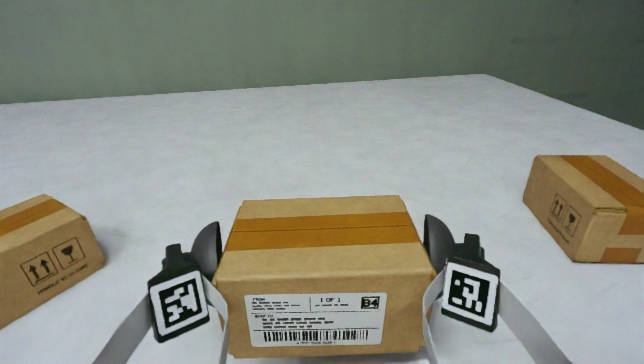

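Request:
{"fn": "execute_actions", "kwargs": {
  "actions": [
    {"joints":{"arm_m":0.0}}
  ],
  "cameras": []
}}

Request:
{"fn": "execute_actions", "kwargs": {
  "actions": [
    {"base":{"rotate_rad":1.39},"joints":{"lift_m":0.65,"wrist_yaw_rad":1.5,"wrist_pitch_rad":-0.4,"head_pan_rad":0.65,"head_tilt_rad":-0.35}}
  ],
  "cameras": []
}}

Request:
{"fn": "execute_actions", "kwargs": {
  "actions": [
    {"base":{"translate_m":0.6},"joints":{"lift_m":0.29,"wrist_yaw_rad":2.6}}
  ],
  "cameras": []
}}

Request:
{"fn": "execute_actions", "kwargs": {
  "actions": [
    {"base":{"translate_m":1}}
  ],
  "cameras": ["head_camera"]
}}

Request:
{"fn": "zoom_image", "kwargs": {
  "camera": "head_camera",
  "region": [350,150,600,500]
}}

Request:
{"fn": "execute_actions", "kwargs": {
  "actions": [
    {"base":{"translate_m":0.85}}
  ],
  "cameras": []
}}

Request:
{"fn": "execute_actions", "kwargs": {
  "actions": [
    {"base":{"rotate_rad":1.75},"joints":{"lift_m":0.495,"wrist_yaw_rad":0,"wrist_pitch_rad":-0.3,"head_pan_rad":-1.57,"head_tilt_rad":-0.8}}
  ],
  "cameras": ["wrist_camera"]
}}

Scene clock: 127.83 s.
base_odometry: x=+0.407 y=+0.583 heading=-3.129 (m, m, rad; odometry frame)
turned_by_wheels: +0.000 (rad since the last result)
turned_by_imu: +0.001 (rad since the last result)
base_tilt: forward=-1.1 right=+0.6 (deg)
lidar_m: 2.18 2.26 3.00 3.07 2.30 1.63 1.56 1.60 0.99 1.37 0.83 1.87
head_depth_mm: 1359 1493 1619 792 - - - / 1316 1429 1494 788 - - - / 1278 1382 1153 785 - - - / 1238 1338 1143 785 - - - / 1204 1297 1142 744 - - - / 1168 1257 1142 741 - - - / 1137 1222 1132 738 1559 1643 1358
base_status: not commanded
joint_positions: lift_m=+0.990 arm_m=+0.000 wrist_yaw_rad=-0.098 wrist_pitch_rad=-0.325 wrist_roll_rad=-0.011 gripper_m=+0.046 head_pan_rad=-1.793 head_tilt_rad=-0.507
joint_status: all done
motor_effort: left_wheel=-4(4) right_wheel=+3(3) lift_m=+37(37) arm_m=-1(2) wrist_yaw_rad=-2(3) wrist_pitch_rad=+10(10) wrist_roll_rad=+0(0) gripper_m=-21(19) head_pan_rad=-2(2) head_tilt_rad=+3(4) (%)
hand_pose: x=-0.0446 y=-0.3792 z=+1.0239 quat_wxyz=(+0.695, +0.081, -0.699, -0.148) (m; base frame)
wrist_depth_mm: 909 907 996 - - - - / 928 890 854 831 806 - - / 544 465 516 519 496 480 477 / 387 387 376 373 386 408 - / 875 880 161 152 155 - - / 767 764 134 134 134 - - / 655 - 150 147 151 - -
pictures: none
No camera images: the call's "cameras" was empty. Leave "cameras" out to get every camera's image.

Scene clock: 131.77 s.
base_odometry: x=+0.407 y=+0.583 heading=-1.739 (m, m, rad; odometry frame)
turned_by_wheels: +1.390 (rad since the last result)
turned_by_imu: +1.402 (rad since the last result)
base_tilt: forward=-1.1 right=+0.6 (deg)
lidar_m: 3.10 2.89 1.76 1.56 1.56 1.54 0.99 0.82 0.94 2.17 2.19 2.63
head_depth_mm: 2954 3114 3228 3409 2616 1956 1550 / 3047 3191 3311 3485 2625 1946 1550 / 3172 3342 3421 3609 2641 1942 1547 / 3296 3481 3675 3770 2613 1937 1538 / 3143 3306 3482 3482 2615 1937 1541 / 2643 2742 2780 2975 2606 1933 1539 / 2268 2354 2377 2478 2476 1942 1535
base_status: done
joint_positions: lift_m=+0.650 arm_m=+0.000 wrist_yaw_rad=+1.497 wrist_pitch_rad=-0.424 wrist_roll_rad=-0.011 gripper_m=+0.046 head_pan_rad=+0.643 head_tilt_rad=-0.359
joint_status: all done
motor_effort: left_wheel=-4(10) right_wheel=+3(8) lift_m=+30(33) arm_m=-1(1) wrist_yaw_rad=+3(6) wrist_pitch_rad=+10(10) wrist_roll_rad=+0(0) gripper_m=-20(19) head_pan_rad=+2(34) head_tilt_rad=+3(19) (%)
hand_pose: x=+0.2017 y=-0.1618 z=+0.6615 quat_wxyz=(+0.610, +0.577, -0.402, +0.365) (m; base frame)
wrist_depth_mm: - - - - - - - / - - - - - - - / - - - - - - - / - - - - - - - / - - 162 152 154 - - / - 949 134 134 133 927 896 / 815 804 462 147 151 760 800
pictures: none
No camera images: the call's "cameras" was empty. Leave "cameras" out to get every camera's image.

Scene clock: 137.77 s.
base_odometry: x=+0.306 y=-0.008 heading=-1.739 (m, m, rad; odometry frame)
turned_by_wheels: +0.000 (rad since the last result)
turned_by_imu: -0.001 (rad since the last result)
base_tilt: forward=-1.1 right=+0.7 (deg)
lidar_m: 2.49 2.50 1.91 1.68 1.69 2.00 1.59 1.38 2.32 2.05 2.08 2.46
head_depth_mm: 2416 2547 2689 2870 2629 1959 1547 / 2493 2623 2740 2921 2622 1951 1552 / 2611 2739 2837 3034 2621 1943 1550 / 2672 2838 2940 3150 2606 1939 1546 / 2785 2971 3155 3347 2630 1933 1535 / 2837 2986 3149 3288 2607 1942 1542 / 2455 2554 2634 2744 2617 1937 1539
base_status: done
joint_positions: lift_m=+0.290 arm_m=+0.000 wrist_yaw_rad=+2.597 wrist_pitch_rad=-0.424 wrist_roll_rad=-0.011 gripper_m=+0.046 head_pan_rad=+0.643 head_tilt_rad=-0.358
joint_status: all done
motor_effort: left_wheel=-4(11) right_wheel=+4(10) lift_m=+30(30) arm_m=-1(1) wrist_yaw_rad=+3(5) wrist_pitch_rad=+10(9) wrist_roll_rad=+0(0) gripper_m=-19(19) head_pan_rad=+2(3) head_tilt_rad=+4(4) (%)
hand_pose: x=+0.0945 y=+0.0461 z=+0.3014 quat_wxyz=(+0.330, +0.702, -0.040, +0.630) (m; base frame)
wrist_depth_mm: - - - - - - - / - - - - - - - / - 935 968 937 920 898 904 / 759 749 745 741 707 697 700 / 618 612 161 152 154 593 575 / 520 513 134 135 133 510 492 / 456 - 146 147 151 428 433
pictures: none
No camera images: the call's "cameras" was empty. Leave "cameras" out to get every camera's image.

Scene clock: 142.83 s.
base_odometry: x=+0.139 y=-0.994 heading=-1.739 (m, m, rad; odometry frame)
turned_by_wheels: +0.000 (rad since the last result)
turned_by_imu: -0.003 (rad since the last result)
base_tilt: forward=-1.1 right=+0.6 (deg)
lidar_m: 1.66 1.60 2.05 1.91 1.91 2.26 2.35 2.53 2.10 1.85 1.84 1.74
head_depth_mm: 1557 1630 1719 1797 1894 1803 1552 / 1604 1688 1792 1901 2019 1945 1547 / 1659 1752 1860 1976 2102 1931 1546 / 1715 1819 1877 1871 2057 1927 1541 / 1780 1887 1950 2003 2194 1930 1539 / 1848 1957 2049 2130 2289 1934 1544 / 1922 2045 2103 2164 2243 1936 1541
base_status: done
joint_positions: lift_m=+0.290 arm_m=+0.000 wrist_yaw_rad=+2.598 wrist_pitch_rad=-0.424 wrist_roll_rad=-0.011 gripper_m=+0.046 head_pan_rad=+0.643 head_tilt_rad=-0.358
joint_status: not commanded
motor_effort: left_wheel=-3(9) right_wheel=+3(10) lift_m=+31(31) arm_m=-1(1) wrist_yaw_rad=+3(3) wrist_pitch_rad=+10(10) wrist_roll_rad=+0(0) gripper_m=-19(19) head_pan_rad=+3(3) head_tilt_rad=+5(4) (%)
hand_pose: x=+0.0945 y=+0.0461 z=+0.3014 quat_wxyz=(+0.330, +0.702, -0.040, +0.630) (m; base frame)
wrist_depth_mm: - - - - - - - / - - - - - - - / - 949 923 907 925 886 874 / 743 748 722 724 727 710 696 / 614 610 161 152 153 580 575 / 523 524 133 134 133 495 491 / 462 - 145 147 151 420 425
pictures: head_camera (sideways: a quarter turn clockwise sets it upright)
camera_calibration (this result's frames):
head_camera: T_world_to_cam=[[-0.265689, -0.182265, -0.946673, 1.25046], [-0.573445, 0.819238, 0.00321051, 0.0044953], [0.774965, 0.543717, -0.322181, 0.373048], [0, 0, 0, 1]] pos_world=[0.0457107, 0.0213991, 1.30395]
Images, in order (width x height): head_camera 896x504.

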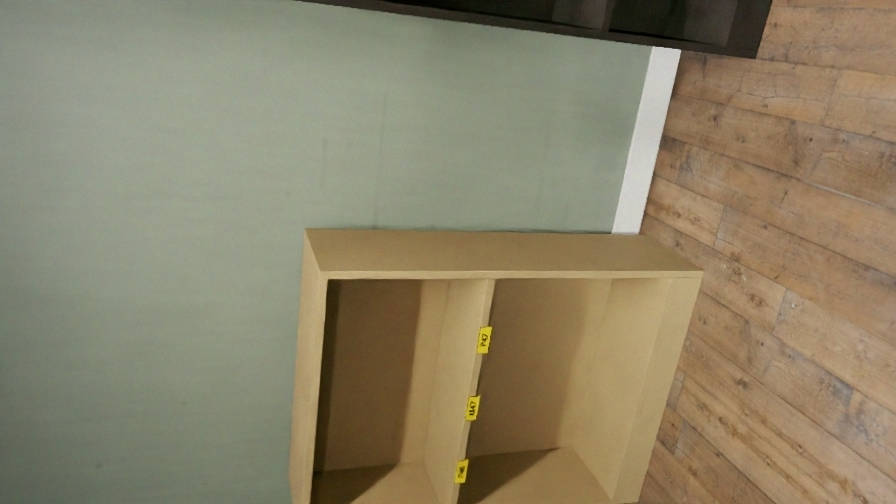

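Region (350, 150, 600, 500) of head_camera's 896x504 image, scaled by 1.440, with more detail than that image has; it fills the left 360 columns of this view, and the rest is white.

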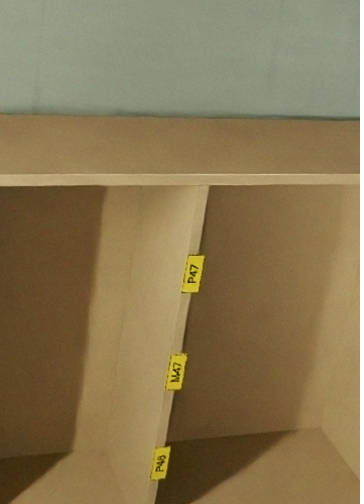

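Scene clock: 147.43 s.
base_odometry: x=-0.004 y=-1.832 heading=-1.739 (m, m, rad; odometry frame)
turned_by_wheels: +0.000 (rad since the last result)
turned_by_imu: -0.002 (rad since the last result)
base_tilt: forward=-1.1 right=+0.6 (deg)
lidar_m: 0.93 0.71 1.03 1.71 2.10 2.47 3.16 3.13 1.89 1.66 1.26 0.86
head_depth_mm: 771 810 856 747 958 1025 1008 / 795 841 887 806 1002 1075 1008 / 645 696 759 751 924 1036 977 / 905 956 1016 1082 1159 1234 1330 / 940 995 1062 1132 1216 1310 1419 / 975 1035 1102 1188 1273 1388 1462 / 1012 1083 1156 1234 1307 1380 1414
base_status: done
joint_positions: lift_m=+0.290 arm_m=+0.000 wrist_yaw_rad=+2.598 wrist_pitch_rad=-0.424 wrist_roll_rad=-0.011 gripper_m=+0.046 head_pan_rad=+0.643 head_tilt_rad=-0.358
joint_status: not commanded
motor_effort: left_wheel=-3(10) right_wheel=+2(10) lift_m=+30(30) arm_m=-1(1) wrist_yaw_rad=+3(3) wrist_pitch_rad=+10(10) wrist_roll_rad=+0(0) gripper_m=-18(19) head_pan_rad=+3(2) head_tilt_rad=+4(4) (%)
hand_pose: x=+0.0945 y=+0.0461 z=+0.3014 quat_wxyz=(+0.330, +0.702, -0.040, +0.630) (m; base frame)
wrist_depth_mm: - - - - - 720 657 / - - - - - 766 695 / - 951 950 948 857 692 675 / 754 735 729 728 728 643 576 / 612 597 161 152 154 584 560 / 524 529 133 134 133 493 492 / 455 - 146 147 151 420 431
pictures: none
No camera images: the call's "cameras" was empty. Leave "cameras" out to get every camera's image.

Scene clock: 151.03 s.
base_odometry: x=-0.004 y=-1.832 heading=+0.010 (m, m, rad; odometry frame)
turned_by_wheels: +1.750 (rad since the last result)
turned_by_imu: +1.765 (rad since the last result)
base_tilt: forward=-1.1 right=+0.6 (deg)
lidar_m: 2.10 2.15 2.85 3.14 2.48 1.75 1.25 1.28 0.86 0.93 0.71 1.03
head_depth_mm: 774 946 1098 1203 1357 1336 1199 / 769 941 1091 1197 1391 1332 1196 / 761 936 1083 1188 1359 1328 1188 / 756 928 1076 1180 1353 779 - / 749 924 1069 1170 1347 1321 1185 / 743 914 1056 1169 1166 1313 1182 / 736 879 915 981 1480 1341 1178
base_status: done
joint_positions: lift_m=+0.495 arm_m=+0.000 wrist_yaw_rad=+0.003 wrist_pitch_rad=-0.329 wrist_roll_rad=-0.011 gripper_m=+0.046 head_pan_rad=-1.563 head_tilt_rad=-0.790
joint_status: all done
motor_effort: left_wheel=-4(13) right_wheel=+3(9) lift_m=+37(38) arm_m=-1(1) wrist_yaw_rad=-3(5) wrist_pitch_rad=+11(12) wrist_roll_rad=+0(0) gripper_m=-19(20) head_pan_rad=-2(33) head_tilt_rad=-5(32) (%)
hand_pose: x=-0.0208 y=-0.3799 z=+0.5279 quat_wxyz=(+0.702, +0.118, -0.693, -0.115) (m; base frame)
wrist_depth_mm: 619 505 607 614 615 616 563 / 662 500 662 643 658 659 581 / 743 456 532 517 499 483 504 / 777 529 680 761 771 777 599 / 846 634 161 153 155 809 621 / 856 841 134 134 133 700 677 / 727 681 151 146 151 669 661
pictures: wrist_camera
camera_calibration (this result's frames):
wrist_camera: T_world_to_cam=[[-0.999765, 0.01386, -0.0166843, -0.00690475], [0.0212945, 0.48093, -0.8765, 0.687742], [-0.00412434, -0.876649, -0.481112, 0.0844284], [0, 0, 0, 1]] pos_world=[-0.0212, -0.256646, 0.643311]
Images, in order (width x height): wrist_camera 644x364.

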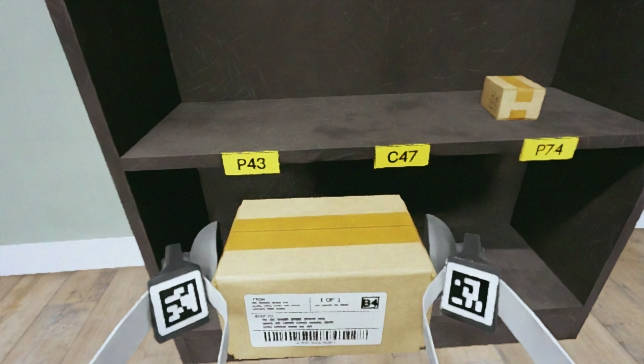

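Request:
{"fn": "execute_actions", "kwargs": {
  "actions": [
    {"base":{"translate_m":0.095},"joints":{"arm_m":0.39}}
  ],
  "cameras": []
}}

Request:
{"fn": "execute_actions", "kwargs": {
  "actions": [
    {"joints":{"lift_m":0.46}}
  ],
  "cameras": []
}}

Request:
{"fn": "execute_actions", "kwargs": {
  "actions": [
    {"joints":{"gripper_m":0.15}}
  ],
  "cameras": []
}}

Request:
{"fn": "execute_actions", "kwargs": {
  "actions": [
    {"joints":{"arm_m":0}}
  ],
  "cameras": ["wrist_camera"]
}}

Request:
{"fn": "execute_actions", "kwargs": {
  "actions": [
    {"base":{"rotate_rad":1.42},"joints":{"lift_m":0.29,"wrist_yaw_rad":2.6,"wrist_pitch_rad":-0.4,"gripper_m":0.07}}
  ],
  "cameras": []
}}

Request:
{"fn": "execute_actions", "kwargs": {
  "actions": [
    {"base":{"translate_m":1}}
  ],
  "cameras": []
}}

Request:
{"fn": "execute_actions", "kwargs": {
  "actions": [
    {"base":{"translate_m":1}}
  ],
  "cameras": []
}}

Request:
{"fn": "execute_actions", "kwargs": {
  "actions": [
    {"base":{"translate_m":0.48},"joints":{"lift_m":0.8}}
  ],
  "cameras": []
}}

Request:
{"fn": "execute_actions", "kwargs": {
  "actions": [
    {"base":{"rotate_rad":1.74},"joints":{"lift_m":1.04,"wrist_yaw_rad":0.87,"arm_m":0.3,"wrist_pitch_rad":-0.3,"gripper_m":0.179}}
  ],
  "cameras": ["wrist_camera"]
}}

Scene clock: 157.17 s.
base_odometry: x=+0.091 y=-1.831 heading=+0.010 (m, m, rad; odometry frame)
turned_by_wheels: +0.000 (rad since the last result)
turned_by_imu: +0.001 (rad since the last result)
base_tilt: forward=-1.1 right=+0.7 (deg)
lidar_m: 2.00 2.05 2.72 3.17 2.61 1.85 1.35 1.37 0.92 0.68 1.02 0.96
head_depth_mm: 771 944 1097 1203 1396 1335 1196 / 767 939 1088 1196 1360 1334 1214 / 763 933 1078 1191 1356 1326 1188 / 756 926 1071 1205 1376 1323 1185 / 750 920 1061 1170 1349 1313 1184 / 743 883 916 1049 1462 1342 1180 / 607 924 1106 1302 1488 1338 1177
base_status: done
joint_positions: lift_m=+0.495 arm_m=+0.390 wrist_yaw_rad=+0.002 wrist_pitch_rad=-0.329 wrist_roll_rad=-0.011 gripper_m=+0.046 head_pan_rad=-1.563 head_tilt_rad=-0.790
joint_status: all done
motor_effort: left_wheel=-4(5) right_wheel=+3(7) lift_m=+37(37) arm_m=+3(2) wrist_yaw_rad=-2(3) wrist_pitch_rad=+12(12) wrist_roll_rad=+0(0) gripper_m=-20(19) head_pan_rad=-2(2) head_tilt_rad=-5(6) (%)
hand_pose: x=-0.0211 y=-0.7694 z=+0.5279 quat_wxyz=(+0.702, +0.117, -0.693, -0.115) (m; base frame)
wrist_depth_mm: 228 258 260 267 269 274 272 / 224 275 279 284 286 294 297 / 222 294 301 307 310 314 321 / 220 310 330 327 333 341 338 / 220 285 161 152 154 283 278 / 216 244 134 134 134 238 232 / 202 202 150 145 151 194 199
pictures: none
No camera images: the call's "cameras" was empty. Leave "cameras" out to get every camera's image.

Scene clock: 158.30 s.
base_odometry: x=+0.091 y=-1.831 heading=+0.010 (m, m, rad; odometry frame)
turned_by_wheels: +0.000 (rad since the last result)
turned_by_imu: +0.000 (rad since the last result)
base_tilt: forward=-1.1 right=+0.7 (deg)
lidar_m: 2.00 2.05 2.73 3.14 2.61 1.85 1.35 1.37 0.92 0.68 1.01 0.96
head_depth_mm: 772 948 1096 1198 1387 1331 1193 / 766 941 1087 1193 1362 1329 1193 / 762 932 1082 1184 1353 1321 1190 / 758 926 1070 1199 1352 1324 1191 / 749 921 1065 1169 1348 1317 1186 / 742 881 915 1047 1461 1341 1180 / 606 923 1103 1298 1486 1340 1180
base_status: not commanded
joint_positions: lift_m=+0.460 arm_m=+0.390 wrist_yaw_rad=+0.002 wrist_pitch_rad=-0.329 wrist_roll_rad=-0.011 gripper_m=+0.046 head_pan_rad=-1.563 head_tilt_rad=-0.790
joint_status: all done
motor_effort: left_wheel=-3(4) right_wheel=+3(3) lift_m=+30(31) arm_m=+3(3) wrist_yaw_rad=-2(2) wrist_pitch_rad=+12(12) wrist_roll_rad=+0(0) gripper_m=-20(19) head_pan_rad=-2(2) head_tilt_rad=-5(5) (%)
hand_pose: x=-0.0211 y=-0.7694 z=+0.4932 quat_wxyz=(+0.702, +0.117, -0.693, -0.115) (m; base frame)
wrist_depth_mm: 227 258 262 265 265 272 276 / 225 277 280 285 290 290 298 / 223 294 302 308 311 314 318 / 219 291 307 300 296 288 286 / 218 242 161 152 154 230 227 / 195 199 134 134 134 193 187 / 169 163 151 147 151 158 161
pictures: none
No camera images: the call's "cameras" was empty. Leave "cameras" out to get every camera's image.

Scene clock: 159.83 s.
base_odometry: x=+0.091 y=-1.831 heading=+0.010 (m, m, rad; odometry frame)
turned_by_wheels: +0.000 (rad since the last result)
turned_by_imu: +0.000 (rad since the last result)
base_tilt: forward=-1.1 right=+0.6 (deg)
lidar_m: 2.00 2.05 2.73 3.16 2.61 1.85 1.35 1.37 0.92 0.68 1.02 0.96
head_depth_mm: 771 945 1101 1201 1392 1337 1197 / 766 939 1093 1196 1363 1335 1204 / 760 932 1077 1189 1351 1322 1191 / 757 928 1069 1186 1356 1321 1187 / 749 920 1061 1174 1349 1321 1183 / 745 882 914 1047 1460 1346 1178 / 607 924 1103 1303 1492 1341 1178
base_status: not commanded
joint_positions: lift_m=+0.460 arm_m=+0.390 wrist_yaw_rad=+0.002 wrist_pitch_rad=-0.322 wrist_roll_rad=-0.011 gripper_m=+0.150 head_pan_rad=-1.563 head_tilt_rad=-0.790
joint_status: all done
motor_effort: left_wheel=-4(3) right_wheel=+3(3) lift_m=+30(30) arm_m=+3(3) wrist_yaw_rad=-2(2) wrist_pitch_rad=+9(12) wrist_roll_rad=+0(0) gripper_m=+1(88) head_pan_rad=-2(2) head_tilt_rad=-6(5) (%)
hand_pose: x=-0.0211 y=-0.7702 z=+0.4950 quat_wxyz=(+0.702, +0.115, -0.694, -0.112) (m; base frame)
wrist_depth_mm: 227 258 262 263 269 272 275 / 225 275 280 283 287 291 297 / 222 292 300 307 310 313 321 / 221 296 310 303 302 293 290 / 219 251 223 158 173 244 230 / 201 - 140 137 139 - 190 / - 164 156 150 155 164 162
pictures: none
No camera images: the call's "cameras" was empty. Leave "cameras" out to get every camera's image.

Scene clock: 163.90 s.
base_odometry: x=+0.091 y=-1.831 heading=+0.010 (m, m, rad; odometry frame)
turned_by_wheels: +0.000 (rad since the last result)
turned_by_imu: +0.001 (rad since the last result)
base_tilt: forward=-1.1 right=+0.6 (deg)
lidar_m: 2.00 2.05 2.72 3.14 2.61 1.84 1.35 1.37 0.92 0.68 1.01 0.96
head_depth_mm: 773 946 1092 1203 1386 1336 1195 / 768 940 1089 1197 1365 1327 1192 / 765 934 1081 1188 1385 1324 1190 / 756 929 1070 1174 1347 1325 1226 / 749 923 1067 1171 1344 1320 1184 / 743 882 917 1045 1458 1345 1179 / 605 923 1102 1302 1487 1343 1185
base_status: not commanded
joint_positions: lift_m=+0.460 arm_m=+0.000 wrist_yaw_rad=+0.002 wrist_pitch_rad=-0.321 wrist_roll_rad=-0.011 gripper_m=+0.150 head_pan_rad=-1.563 head_tilt_rad=-0.790
joint_status: all done
motor_effort: left_wheel=-4(4) right_wheel=+3(2) lift_m=+30(30) arm_m=-1(5) wrist_yaw_rad=-2(2) wrist_pitch_rad=+8(9) wrist_roll_rad=+0(0) gripper_m=+0(1) head_pan_rad=-2(1) head_tilt_rad=-5(4) (%)
hand_pose: x=-0.0211 y=-0.3808 z=+0.4952 quat_wxyz=(+0.702, +0.114, -0.694, -0.112) (m; base frame)
wrist_depth_mm: 627 628 592 609 634 634 625 / 670 675 584 615 659 654 514 / 721 722 475 440 498 470 470 / 760 770 652 752 778 790 687 / 841 851 731 795 788 809 680 / 807 - 661 654 654 - 638 / 689 666 632 617 629 635 646
pictures: wrist_camera
camera_calibration (this result's frames):
wrist_camera: T_world_to_cam=[[-0.999748, 0.0148597, -0.0168296, -0.0072516], [0.0218588, 0.473219, -0.880674, 0.658691], [-0.00512244, -0.880819, -0.473425, 0.0624713], [0, 0, 0, 1]] pos_world=[-0.021328, -0.256571, 0.609545]
Images, in order (width x height): wrist_camera 644x364.

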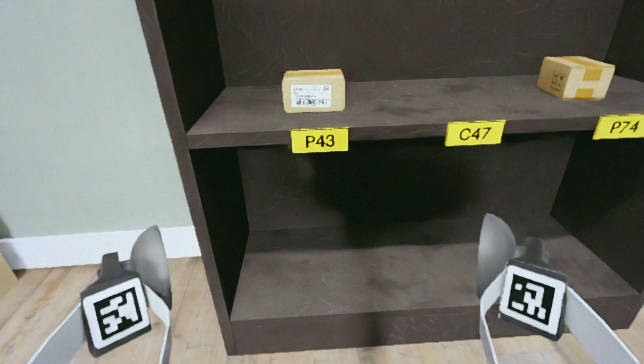

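Scene clock: 166.93 s.
base_odometry: x=+0.091 y=-1.831 heading=+1.430 (m, m, rad; odometry frame)
turned_by_wheels: +1.420 (rad since the last result)
turned_by_imu: +1.431 (rad since the last result)
base_tilt: forward=-1.1 right=+0.6 (deg)
lidar_m: 3.18 3.15 1.96 1.76 1.35 0.92 0.93 0.69 0.96 1.62 2.00 2.41
head_depth_mm: 1460 1534 1786 1744 1479 1366 1193 / 1516 1599 1898 1788 1587 1361 1191 / 1903 2176 2342 1883 1569 1349 1189 / 1860 2130 2286 1870 1575 1346 1188 / 1826 2073 2240 1864 1564 1347 1187 / 1782 2009 2212 1861 1564 1343 1183 / 1710 1958 2163 1863 1558 1340 1177
base_status: done
joint_positions: lift_m=+0.290 arm_m=+0.000 wrist_yaw_rad=+2.597 wrist_pitch_rad=-0.416 wrist_roll_rad=-0.011 gripper_m=+0.070 head_pan_rad=-1.563 head_tilt_rad=-0.790
joint_status: all done
motor_effort: left_wheel=-4(13) right_wheel=+2(9) lift_m=+29(30) arm_m=-1(1) wrist_yaw_rad=+4(5) wrist_pitch_rad=+7(7) wrist_roll_rad=+0(0) gripper_m=+0(88) head_pan_rad=-3(2) head_tilt_rad=-5(5) (%)
hand_pose: x=+0.0951 y=+0.0469 z=+0.3033 quat_wxyz=(+0.327, +0.702, -0.043, +0.631) (m; base frame)
wrist_depth_mm: - - - - - - - / - - - - - - - / - - 954 949 939 899 930 / 760 749 749 749 726 716 699 / 619 619 632 603 610 592 582 / 520 523 - 513 499 499 486 / 467 465 444 443 439 438 433
pictures: none
No camera images: the call's "cameras" was empty. Leave "cameras" out to get every camera's image.

Scene clock: 172.00 s.
base_odometry: x=+0.231 y=-0.841 heading=+1.430 (m, m, rad; odometry frame)
turned_by_wheels: +0.000 (rad since the last result)
turned_by_imu: -0.003 (rad since the last result)
base_tilt: forward=-1.1 right=+0.6 (deg)
lidar_m: 2.20 2.41 2.16 1.95 1.96 1.84 1.66 1.71 2.02 1.80 1.81 2.17
head_depth_mm: 1751 2073 2274 1891 1587 1359 1192 / 1676 2011 2239 1880 1575 1357 1194 / 1632 1961 2189 1886 1574 1354 1186 / 1617 1909 2152 1867 1566 1348 1187 / 1595 1858 2100 1857 1571 1342 1184 / 1548 1807 2083 1855 1559 1343 1179 / 1524 1775 2013 1852 1555 1337 1182
base_status: done
joint_positions: lift_m=+0.290 arm_m=+0.000 wrist_yaw_rad=+2.597 wrist_pitch_rad=-0.416 wrist_roll_rad=-0.011 gripper_m=+0.070 head_pan_rad=-1.563 head_tilt_rad=-0.790
joint_status: not commanded
motor_effort: left_wheel=-3(9) right_wheel=+3(11) lift_m=+30(30) arm_m=-1(1) wrist_yaw_rad=+3(3) wrist_pitch_rad=+7(7) wrist_roll_rad=+0(0) gripper_m=+1(2) head_pan_rad=-3(2) head_tilt_rad=-5(5) (%)
hand_pose: x=+0.0950 y=+0.0469 z=+0.3032 quat_wxyz=(+0.327, +0.702, -0.043, +0.631) (m; base frame)
wrist_depth_mm: - - - - - - - / - - - - - - - / - - 971 942 969 920 909 / 773 755 760 723 724 700 706 / 620 620 632 605 622 590 580 / 525 514 - 509 514 509 500 / 463 464 446 439 437 435 426
pictures: none
No camera images: the call's "cameras" was empty. Leave "cameras" out to get every camera's image.

Scene clock: 177.07 s.
base_odometry: x=+0.372 y=+0.149 heading=+1.430 (m, m, rad; odometry frame)
turned_by_wheels: +0.000 (rad since the last result)
turned_by_imu: -0.003 (rad since the last result)
base_tilt: forward=-1.1 right=+0.7 (deg)
lidar_m: 1.42 1.24 2.16 2.13 2.17 2.59 2.66 2.64 1.80 1.60 1.61 1.92
head_depth_mm: 1557 1836 2133 1892 1584 1364 1191 / 1564 1782 2085 1879 1580 1354 1189 / 1526 1730 2016 1883 1572 1344 1189 / 1490 1689 1953 1874 1563 1350 1183 / 1448 1635 1893 1870 1566 1344 1184 / 1423 1604 1837 1861 1550 1346 1186 / 1385 1556 1783 1854 1551 1336 1179
base_status: done
joint_positions: lift_m=+0.290 arm_m=+0.000 wrist_yaw_rad=+2.597 wrist_pitch_rad=-0.416 wrist_roll_rad=-0.011 gripper_m=+0.070 head_pan_rad=-1.563 head_tilt_rad=-0.790
joint_status: not commanded
motor_effort: left_wheel=-3(9) right_wheel=+2(11) lift_m=+30(30) arm_m=-1(1) wrist_yaw_rad=+3(2) wrist_pitch_rad=+6(7) wrist_roll_rad=+0(0) gripper_m=+0(1) head_pan_rad=-2(1) head_tilt_rad=-5(4) (%)
hand_pose: x=+0.0950 y=+0.0469 z=+0.3032 quat_wxyz=(+0.327, +0.702, -0.043, +0.631) (m; base frame)
wrist_depth_mm: - - - - - - - / - - - - - - - / - - 936 938 922 918 884 / 763 757 752 739 732 709 709 / 619 612 634 603 612 590 581 / 519 523 - 503 508 503 490 / 464 459 439 436 438 439 428
pictures: none
No camera images: the call's "cameras" was empty. Leave "cameras" out to get every camera's image.

Scene clock: 183.07 s.
base_odometry: x=+0.439 y=+0.624 heading=+1.430 (m, m, rad; odometry frame)
turned_by_wheels: +0.000 (rad since the last result)
turned_by_imu: -0.001 (rad since the last result)
base_tilt: forward=-1.1 right=+0.6 (deg)
lidar_m: 0.94 0.81 0.95 2.23 2.24 2.71 3.12 2.76 1.69 1.51 1.51 1.50
head_depth_mm: 1505 1721 2013 1892 1588 1414 - / 1462 1671 1954 1878 1577 1413 - / 1430 1613 1890 1880 1573 1413 - / 1395 1576 1831 1874 1569 1424 - / 1360 1540 1775 1861 1563 1397 1153 / 1325 1497 1718 1848 1554 1340 1178 / 1297 1463 1668 1820 1556 1336 1181
base_status: done
joint_positions: lift_m=+0.800 arm_m=+0.000 wrist_yaw_rad=+2.598 wrist_pitch_rad=-0.417 wrist_roll_rad=-0.011 gripper_m=+0.070 head_pan_rad=-1.563 head_tilt_rad=-0.790
joint_status: all done
motor_effort: left_wheel=-2(9) right_wheel=+2(11) lift_m=+36(40) arm_m=-1(1) wrist_yaw_rad=+2(3) wrist_pitch_rad=+7(7) wrist_roll_rad=+0(0) gripper_m=+0(1) head_pan_rad=-2(2) head_tilt_rad=-5(5) (%)
hand_pose: x=+0.0950 y=+0.0469 z=+0.8129 quat_wxyz=(+0.327, +0.702, -0.043, +0.631) (m; base frame)
wrist_depth_mm: - - - - - - 964 / - - - - - - - / - - - - 949 - - / - - - - - - - / - - - - - - - / - - - - - - - / - - 955 968 949 950 938
pictures: none
No camera images: the call's "cameras" was empty. Leave "cameras" out to get every camera's image.

Scene clock: 186.77 s.
base_odometry: x=+0.439 y=+0.624 heading=-3.114 (m, m, rad; odometry frame)
turned_by_wheels: +1.740 (rad since the last result)
turned_by_imu: +1.755 (rad since the last result)
base_tilt: forward=-1.1 right=+0.6 (deg)
lidar_m: 2.24 2.32 3.10 3.09 2.21 1.58 1.51 1.55 0.94 1.33 0.81 1.23
head_depth_mm: 1021 731 649 1810 1588 1361 1194 / 1013 756 646 1401 1498 1327 1191 / - 785 643 1780 1572 1356 1183 / - 736 641 1774 1566 1347 1185 / - 715 637 1769 1573 1345 1181 / 1076 741 634 1760 1550 1342 1181 / 1098 695 632 1711 1526 1338 1179
base_status: done
joint_positions: lift_m=+1.040 arm_m=+0.300 wrist_yaw_rad=+0.871 wrist_pitch_rad=-0.320 wrist_roll_rad=-0.011 gripper_m=+0.179 head_pan_rad=-1.563 head_tilt_rad=-0.790
joint_status: all done
motor_effort: left_wheel=-4(10) right_wheel=+3(6) lift_m=+36(38) arm_m=+2(9) wrist_yaw_rad=-1(6) wrist_pitch_rad=+8(9) wrist_roll_rad=+0(0) gripper_m=+0(91) head_pan_rad=-3(2) head_tilt_rad=-5(4) (%)
hand_pose: x=+0.1589 y=-0.5965 z=+1.0751 quat_wxyz=(+0.684, +0.396, -0.581, +0.194) (m; base frame)
wrist_depth_mm: - - - - 828 698 594 / - - - - 848 736 632 / - 697 661 651 640 639 608 / - 501 489 479 467 456 445 / - 393 378 345 300 374 356 / - 312 309 294 291 304 306 / - - 259 260 257 254 241
pictures: wrist_camera
camera_calibration (this result's frames):
wrist_camera: T_world_to_cam=[[-0.656383, -0.75424, -0.0168362, -0.32772], [-0.347091, 0.321723, -0.880921, 1.23605], [0.669843, -0.572378, -0.472964, 0.224199], [0, 0, 0, 1]] pos_world=[0.0637339, -0.516518, 1.18938]
Images, in order (width x height): wrist_camera 644x364.

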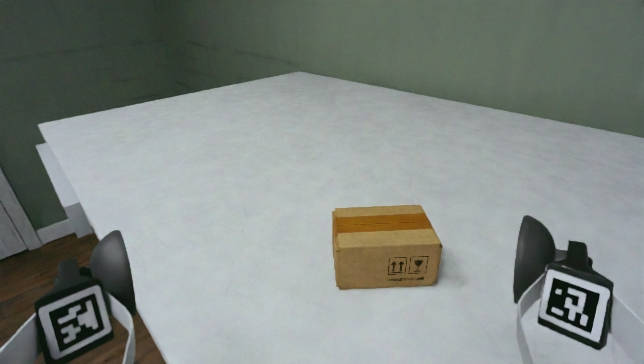

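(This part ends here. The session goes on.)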